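## Task

Find each drive blank marked with a blue sticker and push it fully home so it bottoms out and catches; leave every other blank untouched. The rack is loose on the table: it must not tilt beyond a small amount (more means failure) and must sit where it began when finished. A blank counts only if it stays latched once the robot lets go.

## Robot and tools

Robot. Two 6-joint arms, left_arm and right_arm, each ending in a parallel two-finger gripper with a wrist camera (cam_left_wrist, cam_right_wrist, both 504x504 fisheye). The names are labels only; they do not mean left or right in an image. Bases in the scene frame: left_arm at (+0.002, +0.323, 0) m, right_arm at (+0.042, -0.362, 0) m, each turned slightly about z.

Scene frame. Origin on the tabletop midway between the arms; +z up, +x out across the table, left_arm on the +y side. Each result reports every gripper's position (metres) and orientation (quat_wxyz) in this frame. The reported point sits between the finger pads, about 1 cm short of the fingertips. Reports can be a little wrong, more so at long reach.

Gripper axes. Fingers extend along the gripper's own +z; they open and close along its own y. Commanded motions are expressed in these hand axes, not in the scene frame.

The 14-number row. Every motion argument is a single flat list of 14 numbers, each in [-1, 1], always covering both arms even if one stays still: left dx, dy, dz, rx, ry, rz, opening, then right dx, dy, dz, rx, ry, rz, opening. The first six per arm are an offset, not a pose: a shift and a rotation vector in that gripper's own axes, measured from the gripper pose shown in the latest result (before any such result in a scene, or for a later call in the same reply, from where the hand is when the call starts). Scale: 1.0 equals 0.6 m of travel or 180 degrees of turn. Opening is absolute: +1 fully open (0.094 m), -1 closed. All zeros for an arm means return to that reference pose, not hold still.

execute_actions. Argument actions is a list with at most one item. Empty list: just report the state. An item with rows (1 to 15 rows of 14 numbers) and optional steps (up to 15, default 15) runs that many control steps of 1/30 s; each row is one step, the last row repeats if rows run out. Every row is measured from the same reference pose, not from the row before. An item with only steps (up to 300) is a pause counted from the previous result, including the time spent composing the reply. pictures (true/false) chooses whether images come back; they do by default.

move. Argument target: one 14-number row as above. Argument speed: top path speed in m/s, 0.002 to 0.5 (default 0.25); turning capped at twice that in rad/s. Each hand follows a straight line to its target; both finish together, taking 0.5 to 10 s and stopping short if longer is needed. Openings are sent at the start. Paths do not avoid obstacles or the other arm. Its result adds a move: line giving how it ended (done, off_target, moving, held, fault) and which limits acted, plus each hand's remaining distance to target. limits=paced means the sent pose was clipped; limits=held means some steps were blocked, after which the arm may lurch faster than requested.

wait. Argument seconds, 0 to 10; sends nothing new and returns a state result.

zoom_image. Arguments camera (cam_left_wrist or cam_right_wrist) and region [x0, y0, x1, y1] in image pixels, top-left origin, at most 504 by 504; returns an enlarged crop of the latest picture.

read_manual. Optional section, only "licences"; returns licence text, no motion.

finished_scene. Replying without any tool call ends everything.

Controller behaviour. Each step, the command is clamped to within 70 mm and 16 degrees of the measured hand pose, then solved by damped inverse kinematics favouring position over orientation. A far target may need several calls; after a call the arm only continues to its last clamped pose. Hands often settle a centimetre or more low; to hold an arm steady, send the offset back to its desired pose in the reply's first call and zeros afterwards, aiming higher if it keeps sagging. The simulation keeps running while a reply is written. A Hand target line shows the pose currently being driven to. HELD marks steps where the command was not fully passed; a pose unreachable line names an arm whose command the clearance check altered.

Grip. grip_measured is the finger opening on the same scale as the command (offset up to about 1 mm per gripper). Commanding about 0.03 below it holds firmly. Pad force tops out near 50 to 62 N.

Joint limits (rad): waist -2.618 to 3.054, shoulder 0 to 3.142, elbow 0 to 3.142, wrist pitch and yaw -1.571 to 1.571, wrist roll -2.094 to 2.094.

Cautions. The rack is free-standing: push blanks gently and slowly, since faster contact and targets set deeper past the contact press harder, and a hard shove may slide or tip it. Nothing may leave the table. Keep the arms from striking or pressing each other. Holding loads heats motors: MOTOR HOT appears from 75 °C, at 90 °C the arm is halted for 10 s, at 100 °C it goes limp and drops; these show as OVER-TEMPERATURE FAULT lines. Drops, slips and slams are to be avoided; smooth, low-effort motion is preferred.

Each tool is called after "Request:" as name(argument=value, ...) on one line, values as JSON.

## Session

Request:
execute_actions(actions=[])

Scene clock: 0.00 s of 4500.00 s.
left_arm: end_effector_position=(+0.0808, +0.7160, +0.3875) grip_measured=+1.000 end_effector_quat_wxyz=(+0.174, -0.159, +0.913, +0.334) | right_arm: end_effector_position=(+0.1166, +0.1534, +0.2568) grip_measured=+1.000 end_effector_quat_wxyz=(+0.609, -0.665, -0.041, +0.430)
Joint positions: left_arm=[ 1.401  1.715  2.303 -1.392  0.108  1.031  0.094] | right_arm=[ 0.926  2.038  1.231  1.065 -1.122 -0.784  0.094]
Joint velocities: left_arm=[-0.012 -0.007 -0.017 -0.095  0.007  0.037  0.   ] | right_arm=[-0.012 -0.017 -0.022 -0.051 -0.022  0.007  0.   ]
Motor temperatures (°C, as the motors report them): left_arm=[23 23 24 23 25 23] | right_arm=[23 23 25 24 23 24]
Hand target (left_arm): +0.081, +0.713, +0.394; +0.179, -0.158, +0.909, +0.342
Hand target (right_arm): +0.117, +0.153, +0.262; -0.611, +0.664, +0.041, -0.429

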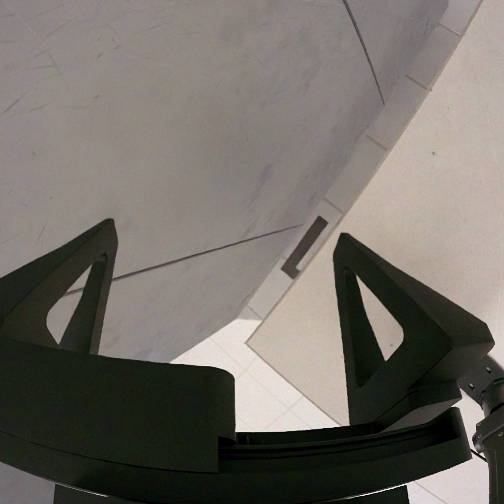

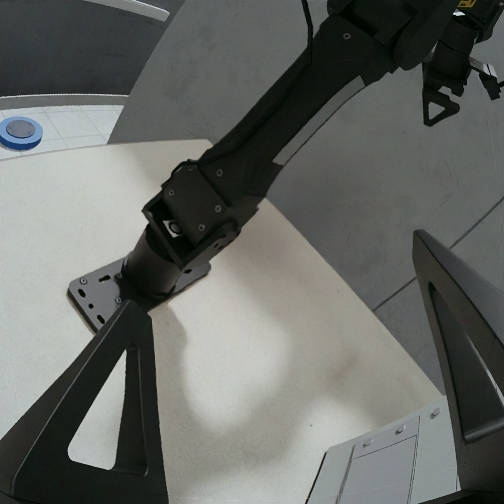

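Request:
move(target=[0,0,0,0,0,0,1,-0.36,0.035,-0.478,0.621,0.370,0.133,1], speed=0.4)

Scene clock: 12.83 s of 4500.00 s.
left_arm: end_effector_position=(+0.0808, +0.7160, +0.3875) grip_measured=+1.000 end_effector_quat_wxyz=(+0.174, -0.159, +0.913, +0.334) | right_arm: end_effector_position=(+0.1579, -0.1963, +0.3316) grip_measured=+1.000 end_effector_quat_wxyz=(+0.685, -0.152, +0.691, +0.172)
Joint positions: left_arm=[ 1.401  1.715  2.303 -1.392  0.108  1.031  0.094] | right_arm=[ 1.849  0.706  0.373  1.53   1.573 -1.167  0.094]
Joint velocities: left_arm=[-0.007 -0.002 -0.002 -0.037  0.022  0.037  0.   ] | right_arm=[-0.012 -0.017 -0.012 -0.081 -0.007 -0.037  0.   ]
Motor temperatures (°C, as the motors report them): left_arm=[23 24 25 25 25 23] | right_arm=[23 26 26 25 23 24]
Hand target (left_arm): +0.081, +0.716, +0.388; +0.174, -0.159, +0.913, +0.334
Hand target (right_arm): +0.158, -0.198, +0.324; +0.686, -0.165, +0.689, +0.165
Off the commanded pose (left_arm): 0.000 m, 0 deg.
Off the commanded pose (right_arm): 0.015 m, 26 deg; orientation clipped at the last step of the last action.
joint sent to its limit (right arm) — the command would take joint 5 (wrist yaw) past its upper limit, so that joint was sent only as far as its limit.
After step 90, 6.27 s passed at rest.
move: off_target (right_arm); limits=paced
camera_calibration (this result's frames):
cam_right_wrist: T_world_to_cam=[[0.401976, -0.841468, -0.361037, -0.109149], [-0.768123, -0.0952706, -0.633175, 0.33038], [0.4984, 0.531842, -0.684647, 0.345927], [0, 0, 0, 1]] pos_world=[0.125238, -0.244349, 0.406619]

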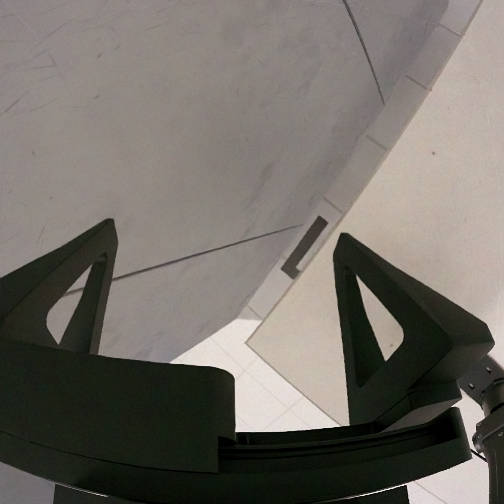

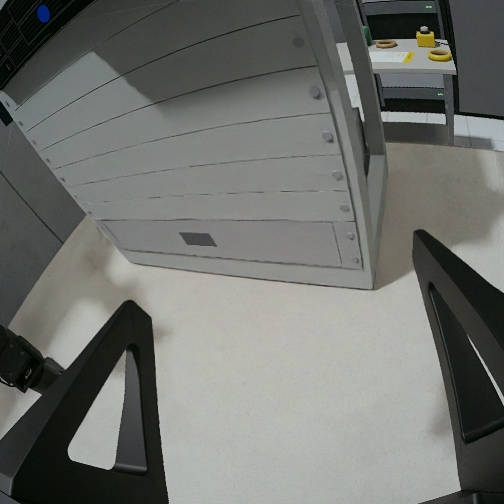

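Request:
move(target=[0,0,0,0,0,0,1,-0.155,-0.182,-0.015,0.146,0,0,-1], speed=0.4)

Scene clock: 22.20 s of 4500.00 s.
left_arm: end_effector_position=(+0.0808, +0.7160, +0.3875) grip_measured=+1.000 end_effector_quat_wxyz=(+0.174, -0.159, +0.913, +0.334) | right_arm: end_effector_position=(+0.2096, -0.2960, +0.4152) grip_measured=-0.994 end_effector_quat_wxyz=(+0.701, -0.064, +0.705, +0.085)
Joint positions: left_arm=[ 1.401  1.715  2.303 -1.392  0.108  1.031  0.094] | right_arm=[ 1.595  0.526  0.668  1.386  1.573 -1.498  0.   ]
Joint velocities: left_arm=[-0.002 -0.007 -0.002  0.022 -0.007  0.037  0.   ] | right_arm=[-0.012 -0.012 -0.022 -0.037 -0.037  0.007  0.001]
Motor temperatures (°C, as the motors report them): left_arm=[23 24 25 25 25 23] | right_arm=[23 25 26 25 23 24]
Hand target (left_arm): +0.081, +0.716, +0.388; +0.174, -0.159, +0.913, +0.334
Hand target (right_arm): +0.210, -0.299, +0.422; +0.700, -0.064, +0.706, +0.085
Off the commanded pose (left_arm): 0.000 m, 0 deg.
Off the commanded pose (right_arm): 0.012 m, 12 deg.
joint sent to its limit (right arm) — the command would take joint 5 (wrist yaw) past its upper limit, so that joint was sent only as far as its limit.
After step 90, 5.10 s passed at rest.
move: off_target (right_arm); limits=paced
camera_calibration (this result's frames):
cam_right_wrist: T_world_to_cam=[[0.179033, -0.915346, -0.360679, -0.15895], [-0.767637, 0.0993374, -0.633139, 0.47108], [0.61537, 0.390224, -0.684869, 0.364083], [0, 0, 0, 1]] pos_world=[0.16603, -0.334364, 0.490278]

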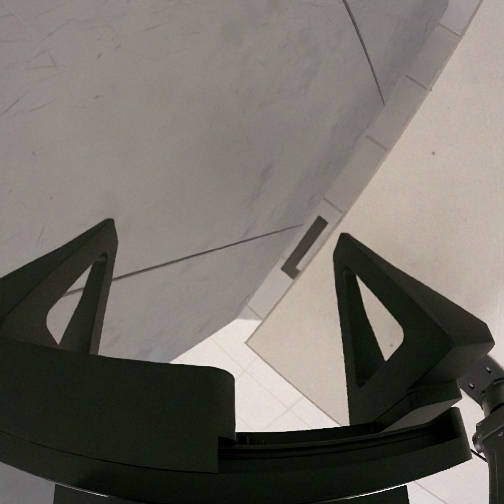

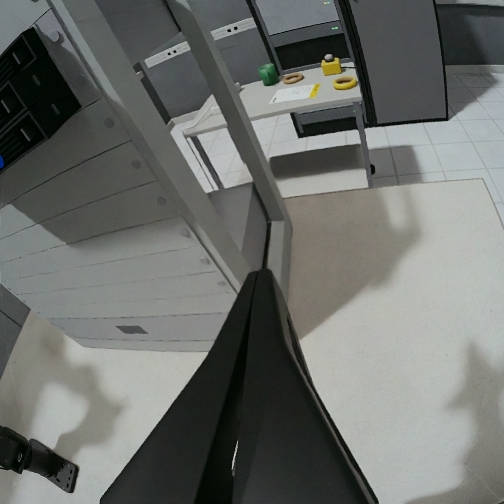

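Request:
move(target=[0,0,0,0,0,0,1,-0.1,0,-0.15,-0.42,0,0,-1], speed=0.4)

Scene clock: 28.53 s of 4500.00 s.
left_arm: end_effector_position=(+0.0808, +0.7160, +0.3875) grip_measured=+1.000 end_effector_quat_wxyz=(+0.174, -0.159, +0.913, +0.334) | right_arm: end_effector_position=(+0.1560, -0.2211, +0.4637) grip_measured=-0.994 end_effector_quat_wxyz=(+0.611, -0.376, +0.600, +0.355)
Joint positions: left_arm=[ 1.401  1.715  2.303 -1.392  0.108  1.031  0.094] | right_arm=[ 2.469  0.468  0.904  1.372  1.573 -1.84   0.   ]
Joint velocities: left_arm=[-0.007 -0.022 -0.007  0.007  0.051 -0.022  0.   ] | right_arm=[ 0.042 -0.017 -0.012 -0.007  0.066  0.022 -0.   ]
Motor temperatures (°C, as the motors report them): left_arm=[23 24 25 26 25 23] | right_arm=[23 24 27 25 23 24]
Hand target (left_arm): +0.081, +0.716, +0.388; +0.174, -0.159, +0.913, +0.334
Hand target (right_arm): +0.162, -0.224, +0.469; +0.602, -0.368, +0.605, +0.368
Off the commanded pose (left_arm): 0.000 m, 0 deg.
Off the commanded pose (right_arm): 0.102 m, 26 deg; position and orientation clipped at the last step of the last action.
joint sent to its limit (right arm) — the command would take joint 5 (wrist yaw) past its upper limit, so that joint was sent only as far as its limit.
move: off_target (right_arm); limits=paced
camera_calibration (this result's frames):
cam_right_wrist: T_world_to_cam=[[0.83541, -0.458961, -0.3024, -0.0918544], [-0.533319, -0.543869, -0.647902, 0.281265], [0.132896, 0.702539, -0.699126, 0.551971], [0, 0, 0, 1]] pos_world=[0.153386, -0.276967, 0.540353]

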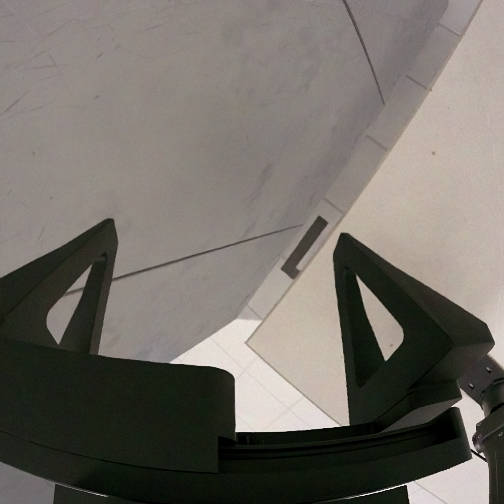

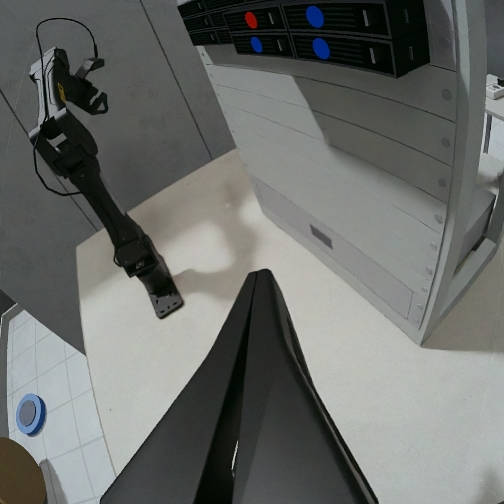

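Request:
move(target=[0,0,0,0,0,0,1,0.29,-0.64,-0.18,0.45,0,0,-1], speed=0.4)

Scene clock: 38.13 s of 4500.00 s.
left_arm: end_effector_position=(+0.0808, +0.7160, +0.3875) grip_measured=+1.000 end_effector_quat_wxyz=(+0.174, -0.159, +0.913, +0.334) | right_arm: end_effector_position=(+0.4649, -0.5052, +0.3412) grip_measured=-0.994 end_effector_quat_wxyz=(+0.380, +0.125, +0.696, +0.595)
Joint positions: left_arm=[ 1.401  1.715  2.303 -1.392  0.108  1.031  0.094] | right_arm=[ 2.219 -0.008  1.704  1.565  1.56  -2.096  0.   ]
Joint velocities: left_arm=[-0.002 -0.012  0.012  0.037 -0.022  0.022  0.   ] | right_arm=[-0.007 -0.017 -0.007 -0.022 -0.037 -0.066  0.   ]
Motor temperatures (°C, as the motors report them): left_arm=[23 24 25 26 25 23] | right_arm=[23 25 27 25 23 24]
Hand target (left_arm): +0.081, +0.716, +0.388; +0.174, -0.159, +0.913, +0.334
Hand target (right_arm): +0.471, -0.507, +0.334; +0.371, +0.135, +0.695, +0.600
Off the commanded pose (left_arm): 0.000 m, 0 deg.
Off the commanded pose (right_arm): 0.042 m, 93 deg; orientation clipped at the last step of the last action.
joint sent to its limit (right arm) — the command would take joint 2 (shoulder) past its lower limit, joint 4 (wrist pitch) past its upper limit and joint 6 (wrist roll) past its lower limit, so those joints were sent only as far as their limits.
After step 90, 4.33 s passed at rest.
move: off_target (right_arm); limits=paced
camera_calibration (this result's frames):
cam_right_wrist: T_world_to_cam=[[0.0254417, -0.0467034, -0.998585, 0.305082], [-0.997358, -0.0691771, -0.0221751, 0.454166], [-0.0680436, 0.996511, -0.04834, 0.644713], [0, 0, 0, 1]] pos_world=[0.489073, -0.596797, 0.345886]

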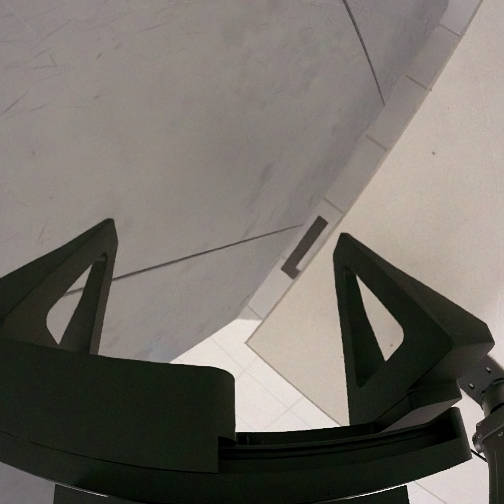

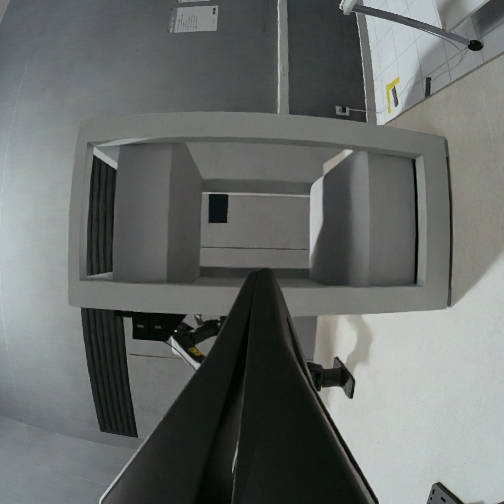

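Request:
move(target=[0,0,0,0,0,0,1,0.99,0.43,0.03,-0.257,0.172,-0.349,-1], speed=0.4)

Scene clock: 48.07 s of 4500.00 s.
left_arm: end_effector_position=(+0.0808, +0.7160, +0.3875) grip_measured=+1.000 end_effector_quat_wxyz=(+0.174, -0.159, +0.913, +0.334) | right_arm: end_effector_position=(+0.0247, -0.1851, +0.3549) grip_measured=-0.994 end_effector_quat_wxyz=(+0.476, -0.518, +0.482, +0.522)
Joint positions: left_arm=[ 1.401  1.715  2.303 -1.392  0.108  1.031  0.094] | right_arm=[ 3.037  0.315  0.416  1.525  1.573 -1.615  0.   ]
Joint velocities: left_arm=[ 0.002  0.002 -0.002 -0.066 -0.007 -0.051  0.   ] | right_arm=[-0.022  0.012 -0.002 -0.037  0.022  0.007 -0.001]
Motor temperatures (°C, as the motors report them): left_arm=[23 24 26 26 25 23] | right_arm=[23 27 26 25 23 24]
Hand target (left_arm): +0.081, +0.716, +0.388; +0.174, -0.159, +0.913, +0.334
Hand target (right_arm): +0.019, -0.186, +0.352; -0.475, +0.522, -0.479, -0.522
Off the commanded pose (left_arm): 0.000 m, 0 deg.
Off the commanded pose (right_arm): 0.135 m, 5 deg; position clipped at the last step of the last action.
joint sent to its limit (right arm) — the command would take joint 1 (waist) past its upper limit and joint 5 (wrist yaw) past its upper limit, so those joints were sent only as far as their limits.
After step 90, 4.33 s passed at rest.
move: off_target (right_arm); limits=paced
camera_calibration (this result's frames):
cam_right_wrist: T_world_to_cam=[[0.937288, 0.0609051, -0.343193, 0.109667], [-0.18509, -0.747353, -0.638126, 0.110558], [-0.295351, 0.66163, -0.689212, 0.467591], [0, 0, 0, 1]] pos_world=[0.0557769, -0.233426, 0.430457]

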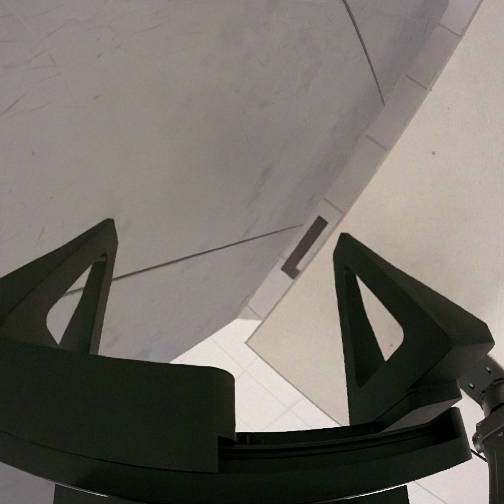

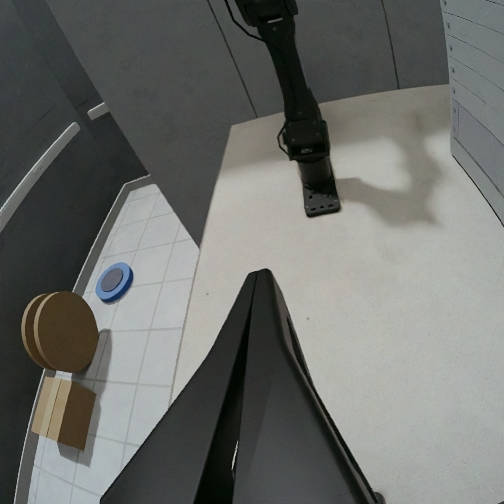

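Request:
move(target=[0,0,0,0,0,0,1,0,0.62,-0.2,-0.47,0,0,-1], speed=0.4)

Scene clock: 53.83 s of 4500.00 s.
left_arm: end_effector_position=(+0.0808, +0.7160, +0.3875) grip_measured=+1.000 end_effector_quat_wxyz=(+0.174, -0.159, +0.913, +0.334) | right_arm: end_effector_position=(-0.3371, -0.3367, +0.3504) grip_measured=-0.994 end_effector_quat_wxyz=(-0.016, +0.703, +0.002, -0.711)
Joint positions: left_arm=[ 1.401  1.715  2.303 -1.392  0.108  1.031  0.094] | right_arm=[ 2.844  1.011  0.792  0.23  -0.092 -0.024  0.   ]
Joint velocities: left_arm=[ 0.002  0.007  0.012 -0.007  0.095  0.037  0.   ] | right_arm=[-0.002 -0.007 -0.007 -0.037 -0.007  0.022 -0.   ]
Motor temperatures (°C, as the motors report them): left_arm=[23 24 26 26 25 23] | right_arm=[23 26 27 25 23 24]
Hand target (left_arm): +0.081, +0.716, +0.388; +0.174, -0.159, +0.913, +0.334
Hand target (right_arm): -0.338, -0.336, +0.363; -0.013, +0.698, +0.002, -0.716
Off the commanded pose (left_arm): 0.000 m, 0 deg.
Off the commanded pose (right_arm): 0.009 m, 2 deg.
move: done; limits=paced
camera_calibration (this result's frames):
cam_right_wrist: T_world_to_cam=[[0.0304307, 0.950453, -0.309374, 0.438452], [0.716626, -0.236516, -0.656131, 0.409724], [-0.696793, -0.201739, -0.688317, 0.0315598], [0, 0, 0, 1]] pos_world=[-0.284971, -0.313455, 0.426201]

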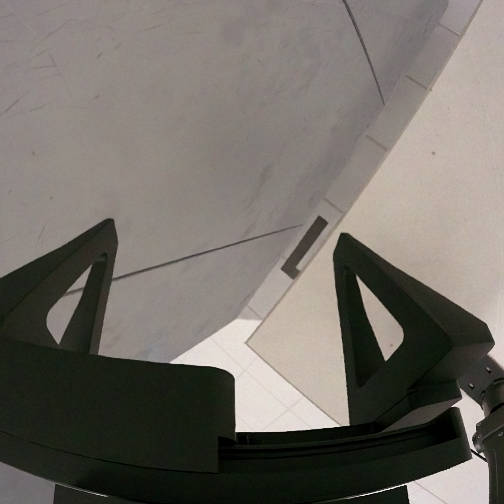

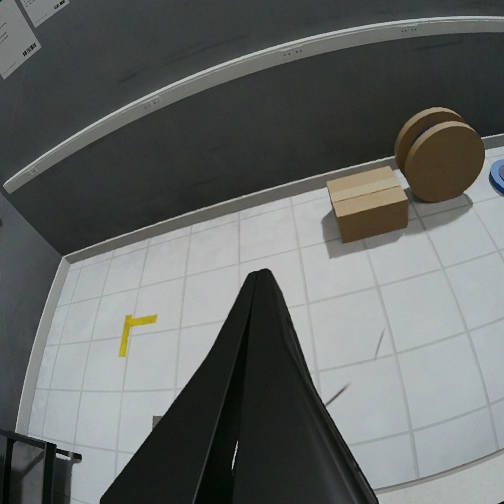

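Request:
move(target=[0,0,0,0,0,0,1,-0.117,-0.567,-0.633,0.5,0,0,-1], speed=0.4)

Request:
move(target=[0,0,0,0,0,0,1,-0.1,-0.15,-0.2,0.4,0,0,-1], speed=0.3)

Scene clock: 59.97 s of 4500.00 s.
left_arm: end_effector_position=(+0.0808, +0.7160, +0.3875) grip_measured=+1.000 end_effector_quat_wxyz=(+0.174, -0.159, +0.913, +0.334) | right_arm: end_effector_position=(+0.0390, -0.0077, +0.4117) grip_measured=-0.994 end_effector_quat_wxyz=(+0.507, -0.508, +0.494, +0.490)
Joint positions: left_arm=[ 1.401  1.715  2.303 -1.392  0.108  1.031  0.094] | right_arm=[ 1.401  0.948  1.03  -0.087  0.019 -0.031  0.   ]
Joint velocities: left_arm=[ 0.017 -0.022  0.002 -0.051 -0.007 -0.007  0.   ] | right_arm=[-0.012 -0.002 -0.022  0.022 -0.066  0.022  0.   ]
Motor temperatures (°C, as the motors report them): left_arm=[23 24 26 27 25 23] | right_arm=[23 25 28 26 23 24]
Hand target (left_arm): +0.081, +0.716, +0.388; +0.174, -0.159, +0.913, +0.334
Hand target (right_arm): +0.043, -0.010, +0.431; +0.524, -0.494, +0.485, +0.496
Off the commanded pose (left_arm): 0.000 m, 0 deg.
Off the commanded pose (right_arm): 0.017 m, 3 deg.
After step 90, 0.47 s passed at rest.
move: off_target (right_arm)
camera_calibration (this result's frames):
cam_right_wrist: T_world_to_cam=[[0.952642, -0.0195097, -0.303469, 0.0873862], [-0.220705, -0.730872, -0.645844, 0.286738], [-0.209197, 0.682235, -0.700565, 0.395072], [0, 0, 0, 1]] pos_world=[0.0626845, -0.0582584, 0.488481]

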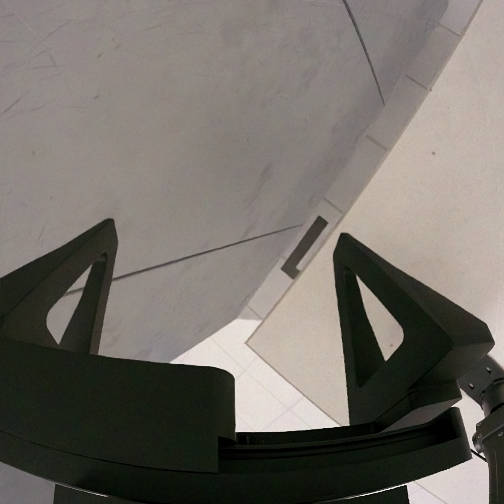

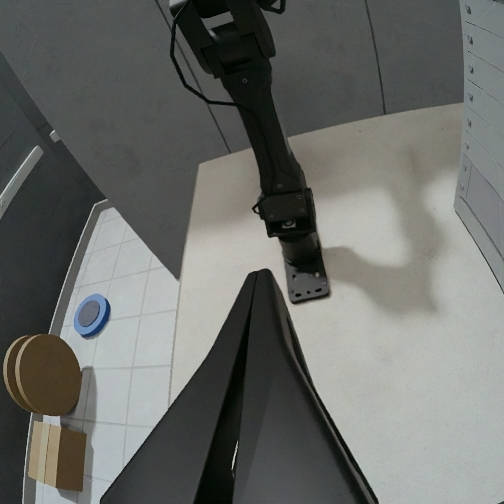

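Scene clock: 62.53 s of 4500.00 s.
left_arm: end_effector_position=(+0.0808, +0.7160, +0.3875) grip_measured=+1.000 end_effector_quat_wxyz=(+0.174, -0.159, +0.913, +0.334) | right_arm: end_effector_position=(+0.1248, -0.1162, +0.4599) grip_measured=-0.994 end_effector_quat_wxyz=(+0.694, -0.172, +0.686, +0.134)
Joint positions: left_arm=[ 1.401  1.715  2.303 -1.392  0.108  1.031  0.094] | right_arm=[ 1.815  1.057  1.268 -0.19   1.565 -0.076  0.   ]
Joint velocities: left_arm=[-0.007 -0.012 -0.002  0.051  0.022  0.022  0.   ] | right_arm=[-0.002 -0.002 -0.002 -0.037  0.051  0.007 -0.   ]
Motor temperatures (°C, as the motors report them): left_arm=[23 24 26 27 25 23] | right_arm=[23 25 28 27 23 24]
Hand target (left_arm): +0.081, +0.716, +0.388; +0.174, -0.159, +0.913, +0.334
Hand target (right_arm): +0.131, -0.127, +0.471; +0.693, -0.155, +0.690, +0.139
Off the commanded pose (left_arm): 0.000 m, 0 deg.
Off the commanded pose (right_arm): 0.019 m, 8 deg.
joint sent to its limit (right arm) — the command would take joint 5 (wrist yaw) past its upper limit, so that joint was sent only as far as its limit.
move: off_target (right_arm)
camera_calibration (this result's frames):
cam_right_wrist: T_world_to_cam=[[0.391562, -0.876222, -0.280917, -0.0216835], [-0.7458, -0.123402, -0.654641, 0.397708], [0.538945, 0.46584, -0.701806, 0.402863], [0, 0, 0, 1]] pos_world=[0.0879804, -0.157591, 0.536996]

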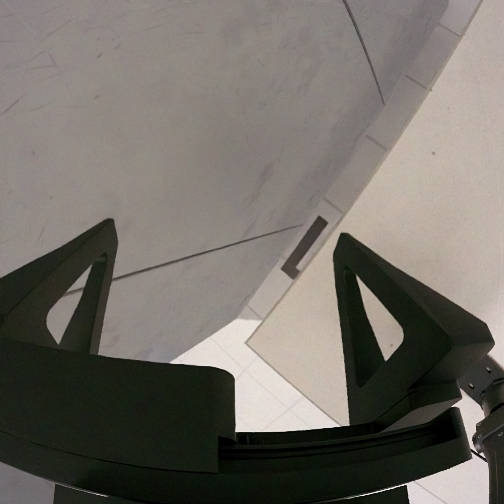

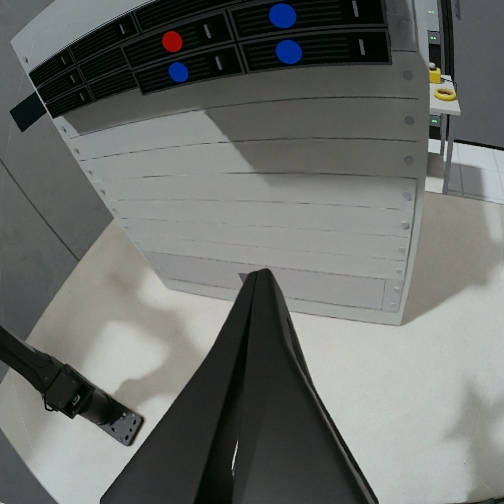

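Request:
move(target=[0,0,0,0,0,0,1,-0.03,-0.01,0.227,0,0,0,-1])

Scene clock: 69.40 s of 4500.00 s.
left_arm: end_effector_position=(+0.0808, +0.7160, +0.3875) grip_measured=+1.000 end_effector_quat_wxyz=(+0.174, -0.159, +0.913, +0.334) | right_arm: end_effector_position=(+0.2447, -0.0615, +0.4703) grip_measured=-0.994 end_effector_quat_wxyz=(+0.697, -0.181, +0.682, +0.123)
Joint positions: left_arm=[ 1.401  1.715  2.303 -1.392  0.108  1.031  0.094] | right_arm=[ 1.202  1.216  1.397 -0.176  0.955 -0.089  0.   ]
Joint velocities: left_arm=[ 0.007  0.002 -0.027 -0.037 -0.037 -0.051  0.   ] | right_arm=[ 0.007  0.007  0.007 -0.007 -0.007 -0.066 -0.   ]
Motor temperatures (°C, as the motors report them): left_arm=[23 24 26 27 25 23] | right_arm=[23 25 28 27 23 24]
Hand target (left_arm): +0.081, +0.716, +0.388; +0.174, -0.159, +0.913, +0.334
Hand target (right_arm): +0.246, -0.063, +0.482; +0.702, -0.172, +0.678, +0.133
Off the commanded pose (left_arm): 0.000 m, 0 deg.
Off the commanded pose (right_arm): 0.010 m, 2 deg.
After step 90, 2.63 s passed at rest.
move: done
camera_calibration (this result's frames):
cam_right_wrist: T_world_to_cam=[[0.392869, -0.884172, -0.25277, -0.0319304], [-0.736229, -0.137714, -0.662573, 0.501167], [0.551018, 0.446401, -0.705057, 0.317389], [0, 0, 0, 1]] pos_world=[0.206631, -0.100897, 0.547766]

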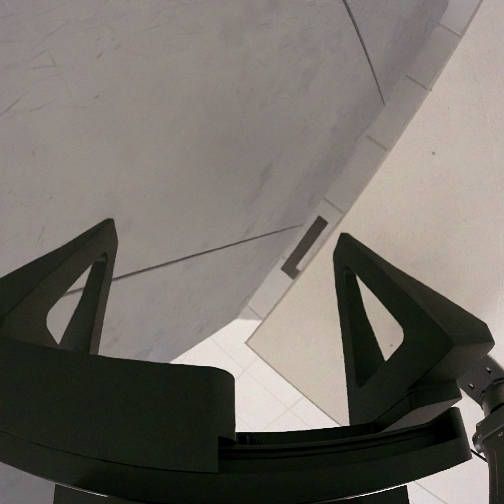

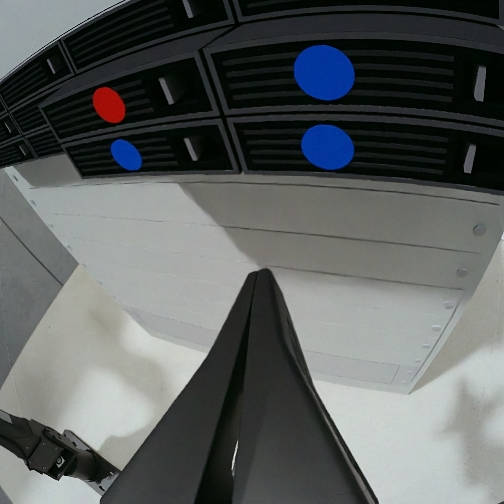

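Request:
move(target=[0,0,0,0,0,0,1,-0.008,-0.075,0.165,0,0,0,-1], speed=0.06)

Scene clock: 76.27 s of 4500.00 s.
left_arm: end_effector_position=(+0.0808, +0.7160, +0.3875) grip_measured=+1.000 end_effector_quat_wxyz=(+0.174, -0.159, +0.913, +0.334) | right_arm: end_effector_position=(+0.3385, -0.0545, +0.4508) grip_measured=-0.995 end_effector_quat_wxyz=(+0.675, -0.217, +0.697, +0.107)
Joint positions: left_arm=[ 1.401  1.715  2.303 -1.392  0.108  1.031  0.094] | right_arm=[ 0.842  1.346  1.479 -0.211  0.568 -0.103  0.   ]
Joint velocities: left_arm=[ 0.002  0.007  0.002  0.051  0.022 -0.095  0.   ] | right_arm=[ 0.002  0.017  0.007  0.037 -0.037  0.007 -0.   ]
Motor temperatures (°C, as the motors report them): left_arm=[23 24 26 27 25 23] | right_arm=[23 25 29 28 23 24]
Hand target (left_arm): +0.081, +0.716, +0.388; +0.174, -0.159, +0.913, +0.334
Hand target (right_arm): +0.349, -0.061, +0.479; +0.701, -0.184, +0.678, +0.120
Off the commanded pose (left_arm): 0.000 m, 0 deg.
Off the commanded pose (right_arm): 0.032 m, 5 deg.
After step 90, 1.77 s passed at rest.
move: off_target (right_arm)
camera_calibration (this result's frames):
cam_right_wrist: T_world_to_cam=[[0.408703, -0.892214, -0.192136, -0.100567], [-0.754648, -0.211967, -0.620948, 0.541708], [0.513292, 0.398778, -0.759939, 0.283813], [0, 0, 0, 1]] pos_world=[0.304221, -0.0880814, 0.532731]

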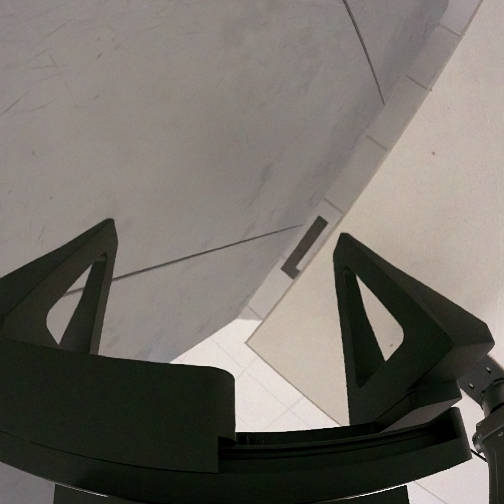

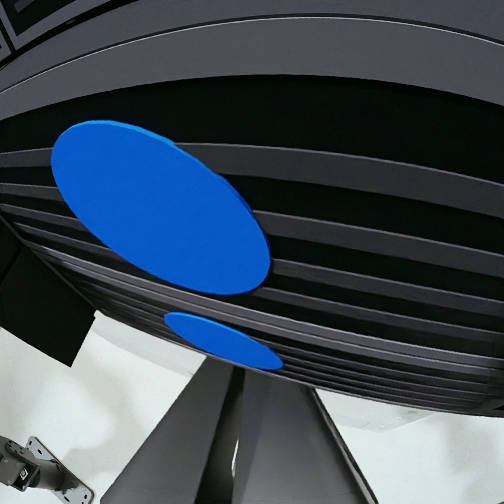

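Request:
move(target=[0,0,0,0,0,0,1,0,0.03,-0.1,0,0,0,-1])

Request:
move(target=[0,0,0,0,0,0,1,-0.125,0,0,0,-0.04,0,-1])

Scene clock: 81.87 s of 4500.00 s.
left_arm: end_effector_position=(+0.0808, +0.7160, +0.3875) grip_measured=+1.000 end_effector_quat_wxyz=(+0.174, -0.159, +0.913, +0.334) | right_arm: end_effector_position=(+0.2802, -0.0624, +0.4600) grip_measured=-0.995 end_effector_quat_wxyz=(+0.679, -0.212, +0.694, +0.115)
Joint positions: left_arm=[ 1.401  1.715  2.303 -1.392  0.108  1.031  0.094] | right_arm=[ 1.036  1.239  1.434 -0.267  0.756 -0.08   0.   ]
Joint velocities: left_arm=[-0.002 -0.002  0.002  0.007  0.007 -0.037  0.   ] | right_arm=[ 0.017 -0.002  0.007 -0.007  0.051 -0.007  0.   ]
Motor temperatures (°C, as the motors report them): left_arm=[23 25 26 27 25 23] | right_arm=[23 25 30 29 23 24]
Hand target (left_arm): +0.081, +0.716, +0.388; +0.174, -0.159, +0.913, +0.334
Hand target (right_arm): +0.278, -0.066, +0.453; +0.674, -0.215, +0.699, +0.108
Off the commanded pose (left_arm): 0.000 m, 0 deg.
Off the commanded pose (right_arm): 0.009 m, 1 deg.
After step 90, 1.60 s passed at rest.
move: done
camera_calibration (this result's frames):
cam_right_wrist: T_world_to_cam=[[0.414725, -0.885981, -0.207464, -0.0762436], [-0.75037, -0.204017, -0.628747, 0.504624], [0.514732, 0.416432, -0.749424, 0.319715], [0, 0, 0, 1]] pos_world=[0.245707, -0.0977381, 0.541065]

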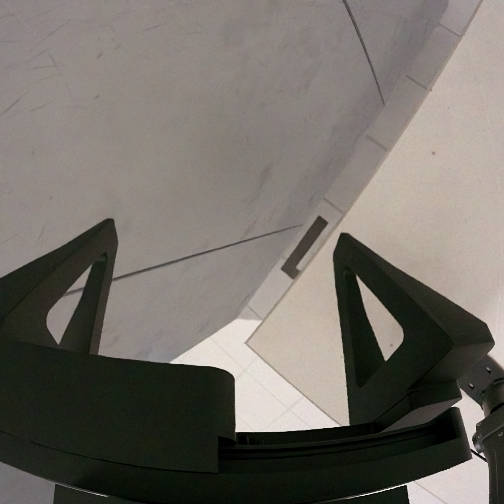

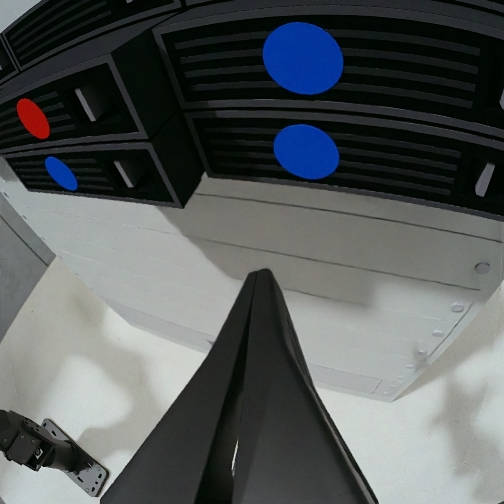

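Scene clock: 82.93 s of 4500.00 s.
left_arm: end_effector_position=(+0.0808, +0.7160, +0.3875) grip_measured=+1.000 end_effector_quat_wxyz=(+0.174, -0.159, +0.913, +0.334) | right_arm: end_effector_position=(+0.2833, -0.0534, +0.5229) grip_measured=-0.995 end_effector_quat_wxyz=(+0.716, -0.204, +0.657, +0.118)
Joint positions: left_arm=[ 1.401  1.715  2.303 -1.392  0.108  1.031  0.094] | right_arm=[ 1.036  1.334  1.65  -0.244  0.755 -0.187  0.   ]
Joint velocities: left_arm=[-0.012 -0.032 -0.002 -0.007 -0.022 -0.051  0.   ] | right_arm=[-0.002 -0.002 -0.002 -0.037  0.037  0.022 -0.001]
Motor temperatures (°C, as the motors report them): left_arm=[23 25 26 27 25 23] | right_arm=[23 25 30 29 23 24]
Hand target (left_arm): +0.081, +0.716, +0.388; +0.174, -0.159, +0.913, +0.334
Hand target (right_arm): +0.280, -0.053, +0.534; +0.721, -0.204, +0.650, +0.128
Off the commanded pose (left_arm): 0.000 m, 0 deg.
Off the commanded pose (right_arm): 0.012 m, 2 deg.
move: off_target (right_arm)
camera_calibration (this result's frames):
cam_right_wrist: T_world_to_cam=[[0.435356, -0.87746, -0.201317, -0.0651685], [-0.685016, -0.17778, -0.706504, 0.571908], [0.584139, 0.445486, -0.678472, 0.306282], [0, 0, 0, 1]] pos_world=[0.241226, -0.0919534, 0.598739]

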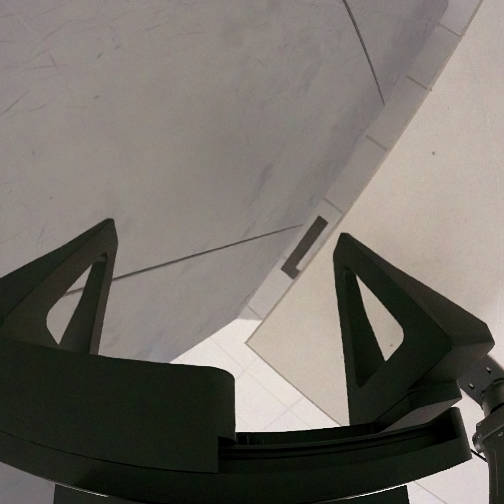

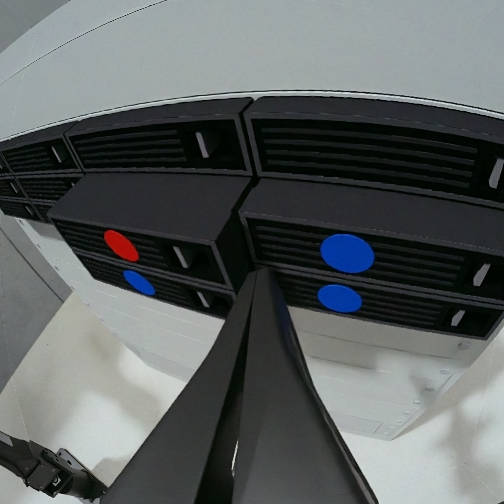

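Request:
move(target=[0,0,0,0,0,0,1,-0.012,-0.083,0.1,0,0,0,-1], speed=0.06)

Scene clock: 87.93 s of 4500.00 s.
left_arm: end_effector_position=(+0.0808, +0.7160, +0.3875) grip_measured=+1.000 end_effector_quat_wxyz=(+0.174, -0.159, +0.913, +0.334) | right_arm: end_effector_position=(+0.3234, -0.0566, +0.5280) grip_measured=-0.995 end_effector_quat_wxyz=(+0.696, -0.263, +0.651, +0.149)
Joint positions: left_arm=[ 1.401  1.715  2.303 -1.392  0.108  1.031  0.094] | right_arm=[ 0.804  1.377  1.76  -0.368  0.395 -0.179  0.   ]
Joint velocities: left_arm=[-0.002 -0.002 -0.007  0.022 -0.022 -0.037  0.   ] | right_arm=[ 0.002  0.007  0.007 -0.066 -0.022  0.007  0.001]
Motor temperatures (°C, as the motors report them): left_arm=[23 25 26 27 25 23] | right_arm=[23 24 30 29 23 24]
Hand target (left_arm): +0.081, +0.716, +0.388; +0.174, -0.159, +0.913, +0.334
Hand target (right_arm): +0.353, -0.071, +0.538; +0.717, -0.207, +0.655, +0.117
Off the commanded pose (left_arm): 0.000 m, 0 deg.
Off the commanded pose (right_arm): 0.039 m, 8 deg.
After step 90, 0.37 s passed at rest.
move: off_target (right_arm)
camera_calibration (this result's frames):
cam_right_wrist: T_world_to_cam=[[0.541668, -0.824098, -0.165705, -0.134557], [-0.665572, -0.300066, -0.683355, 0.576945], [0.513429, 0.48044, -0.711033, 0.329813], [0, 0, 0, 1]] pos_world=[0.287548, -0.0962221, 0.60647]

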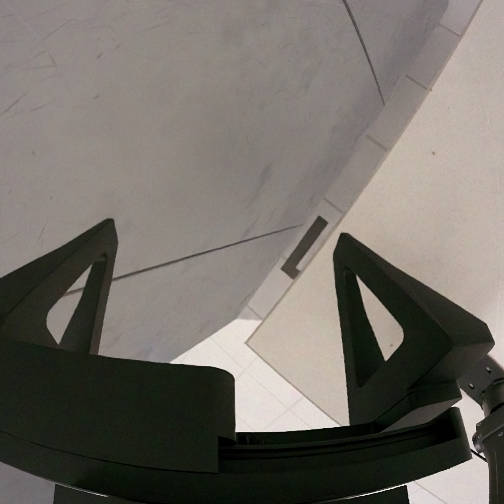

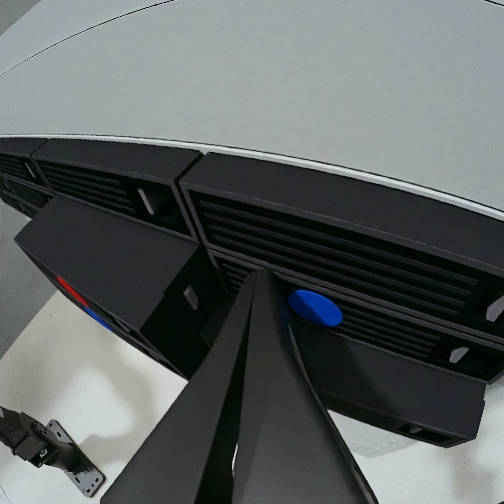

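Request:
move(target=[0,0,0,0,0,0,1,0.03,0.05,-0.085,0.03,0.02,0,-1])

Scene clock: 91.30 s of 4500.00 s.
left_arm: end_effector_position=(+0.0808, +0.7160, +0.3875) grip_measured=+1.000 end_effector_quat_wxyz=(+0.174, -0.159, +0.913, +0.334) | right_arm: end_effector_position=(+0.2708, -0.0582, +0.5088) grip_measured=-0.995 end_effector_quat_wxyz=(+0.687, -0.233, +0.678, +0.116)
Joint positions: left_arm=[ 1.401  1.715  2.303 -1.392  0.108  1.031  0.094] | right_arm=[ 1.062  1.309  1.671 -0.401  0.749 -0.138  0.   ]
Joint velocities: left_arm=[-0.002 -0.022  0.002 -0.051 -0.022 -0.125  0.   ] | right_arm=[ 0.002 -0.002  0.002  0.037 -0.007  0.037  0.   ]
Motor temperatures (°C, as the motors report them): left_arm=[23 25 26 27 25 23] | right_arm=[23 24 30 30 23 24]
Hand target (left_arm): +0.081, +0.716, +0.388; +0.174, -0.159, +0.913, +0.334
Hand target (right_arm): +0.268, -0.064, +0.505; +0.684, -0.233, +0.682, +0.112
Off the commanded pose (left_arm): 0.000 m, 0 deg.
Off the commanded pose (right_arm): 0.008 m, 1 deg.
move: done
camera_calibration (this result's frames):
cam_right_wrist: T_world_to_cam=[[0.452532, -0.874688, -0.173599, -0.0853525], [-0.71844, -0.242288, -0.652027, 0.530084], [0.52826, 0.419783, -0.738054, 0.350081], [0, 0, 0, 1]] pos_world=[0.234525, -0.093182, 0.589191]

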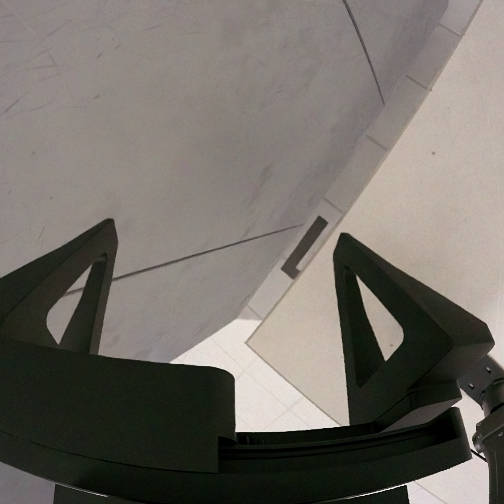

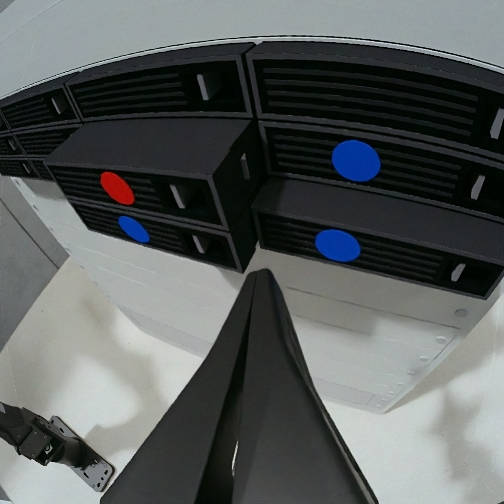

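Request:
move(target=[0,0,0,0,0,0,1,0.028,-0.088,0.105,0,0,0,-1], speed=0.06)

Scene clock: 94.83 s of 4500.00 s.
left_arm: end_effector_position=(+0.0808, +0.7160, +0.3875) grip_measured=+1.000 end_effector_quat_wxyz=(+0.174, -0.159, +0.913, +0.334) | right_arm: end_effector_position=(+0.3243, -0.0715, +0.5183) grip_measured=-0.995 end_effector_quat_wxyz=(+0.695, -0.251, +0.656, +0.153)
Joint positions: left_arm=[ 1.401  1.715  2.303 -1.392  0.108  1.031  0.094] | right_arm=[ 0.774  1.318  1.671 -0.34   0.378 -0.153  0.   ]
Joint velocities: left_arm=[ 0.012 -0.007  0.002  0.066 -0.037 -0.051  0.   ] | right_arm=[ 0.012 -0.012 -0.007  0.007  0.007  0.022 -0.001]
Motor temperatures (°C, as the motors report them): left_arm=[23 25 26 27 25 23] | right_arm=[23 24 29 30 23 24]
Hand target (left_arm): +0.081, +0.716, +0.388; +0.174, -0.159, +0.913, +0.334
Hand target (right_arm): +0.349, -0.076, +0.499; +0.690, -0.236, +0.675, +0.113
Off the commanded pose (left_arm): 0.000 m, 0 deg.
Off the commanded pose (right_arm): 0.034 m, 5 deg.
move: off_target (right_arm)
camera_calibration (this result's frames):
cam_right_wrist: T_world_to_cam=[[0.52897, -0.827017, -0.190351, -0.132234], [-0.678953, -0.277852, -0.679574, 0.570428], [0.50913, 0.488714, -0.708481, 0.33026], [0, 0, 0, 1]] pos_world=[0.289096, -0.112268, 0.596461]

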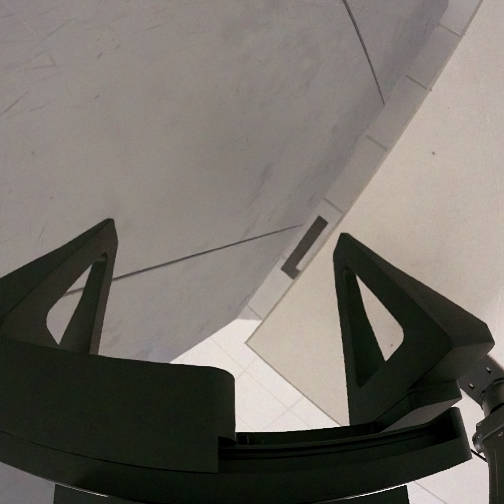

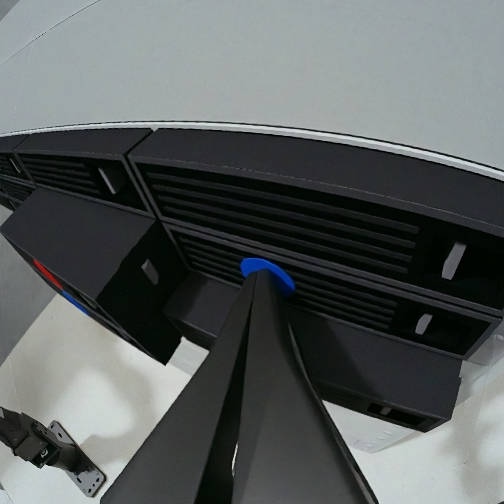

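Request:
move(target=[0,0,0,0,0,0,1,0.075,0.05,-0.075,0.03,0.02,0,-1])

Request:
move(target=[0,0,0,0,0,0,1,0.0,-0.082,0.108,0,0,0,-1], speed=0.06)

Scene clock: 98.43 s of 4500.00 s.
left_arm: end_effector_position=(+0.0808, +0.7160, +0.3875) grip_measured=+1.000 end_effector_quat_wxyz=(+0.174, -0.159, +0.913, +0.334) | right_arm: end_effector_position=(+0.2789, -0.0700, +0.4652) grip_measured=-0.995 end_effector_quat_wxyz=(+0.678, -0.231, +0.689, +0.111)
Joint positions: left_arm=[ 1.401  1.715  2.303 -1.392  0.108  1.031  0.094] | right_arm=[ 1.017  1.214  1.445 -0.305  0.715 -0.112  0.   ]
Joint velocities: left_arm=[ 0.012  0.012 -0.027  0.007  0.037  0.007  0.   ] | right_arm=[-0.002 -0.012 -0.012  0.066  0.037 -0.095  0.001]
Motor temperatures (°C, as the motors report them): left_arm=[23 25 26 27 25 23] | right_arm=[23 24 29 30 23 24]
Hand target (left_arm): +0.081, +0.716, +0.388; +0.174, -0.159, +0.913, +0.334
Hand target (right_arm): +0.275, -0.077, +0.469; +0.682, -0.222, +0.687, +0.117
Off the commanded pose (left_arm): 0.000 m, 0 deg.
Off the commanded pose (right_arm): 0.009 m, 1 deg.
move: done
camera_calibration (this result's frames):
cam_right_wrist: T_world_to_cam=[[0.437584, -0.88168, -0.176523, -0.101892], [-0.738018, -0.240019, -0.630651, 0.500241], [0.513664, 0.40624, -0.755724, 0.329951], [0, 0, 0, 1]] pos_world=[0.244289, -0.103807, 0.546843]

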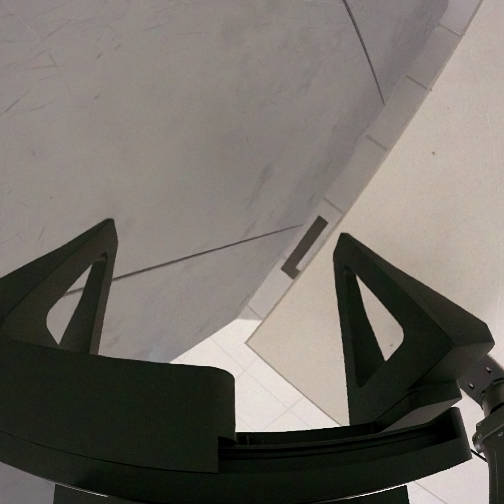

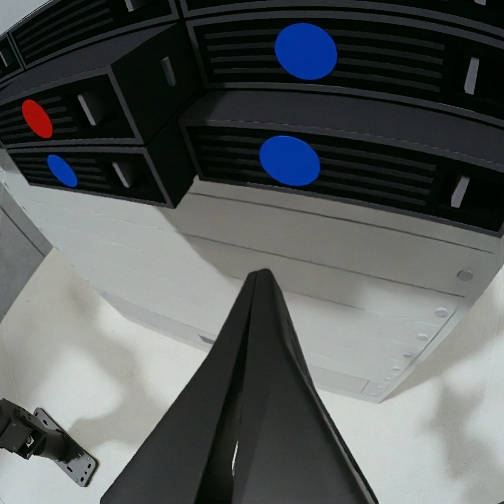

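Scene clock: 100.10 s of 4500.00 s.
left_arm: end_effector_position=(+0.0808, +0.7160, +0.3875) grip_measured=+1.000 end_effector_quat_wxyz=(+0.174, -0.159, +0.913, +0.334) | right_arm: end_effector_position=(+0.3406, -0.0801, +0.4480) grip_measured=-0.995 end_effector_quat_wxyz=(+0.654, -0.262, +0.702, +0.107)
Joint positions: left_arm=[ 1.401  1.715  2.303 -1.392  0.108  1.031  0.094] | right_arm=[ 0.739  1.278  1.479 -0.333  0.402 -0.142  0.   ]
Joint velocities: left_arm=[ 0.002 -0.002 -0.012 -0.007  0.007 -0.007  0.   ] | right_arm=[-0.012  0.037 -0.032  0.095 -0.051  0.022  0.   ]
Motor temperatures (°C, as the motors report them): left_arm=[23 25 26 28 25 23] | right_arm=[23 24 29 30 23 24]
Hand target (left_arm): +0.081, +0.716, +0.388; +0.174, -0.159, +0.913, +0.334
Hand target (right_arm): +0.356, -0.083, +0.469; +0.680, -0.234, +0.686, +0.108
Off the commanded pose (left_arm): 0.000 m, 0 deg.
Off the commanded pose (right_arm): 0.028 m, 5 deg.
move: off_target (right_arm)
camera_calibration (this result's frames):
cam_right_wrist: T_world_to_cam=[[0.462421, -0.875231, -0.141908, -0.164248], [-0.75364, -0.303663, -0.582937, 0.511479], [0.467112, 0.37651, -0.800029, 0.322672], [0, 0, 0, 1]] pos_world=[0.310699, -0.109927, 0.532999]

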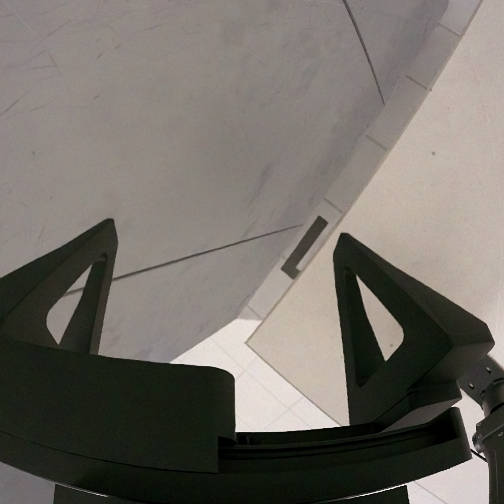

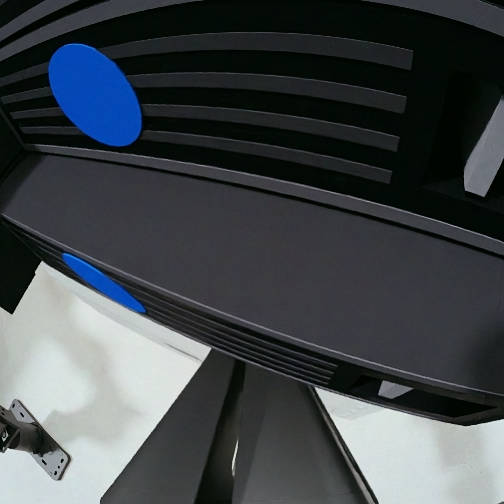

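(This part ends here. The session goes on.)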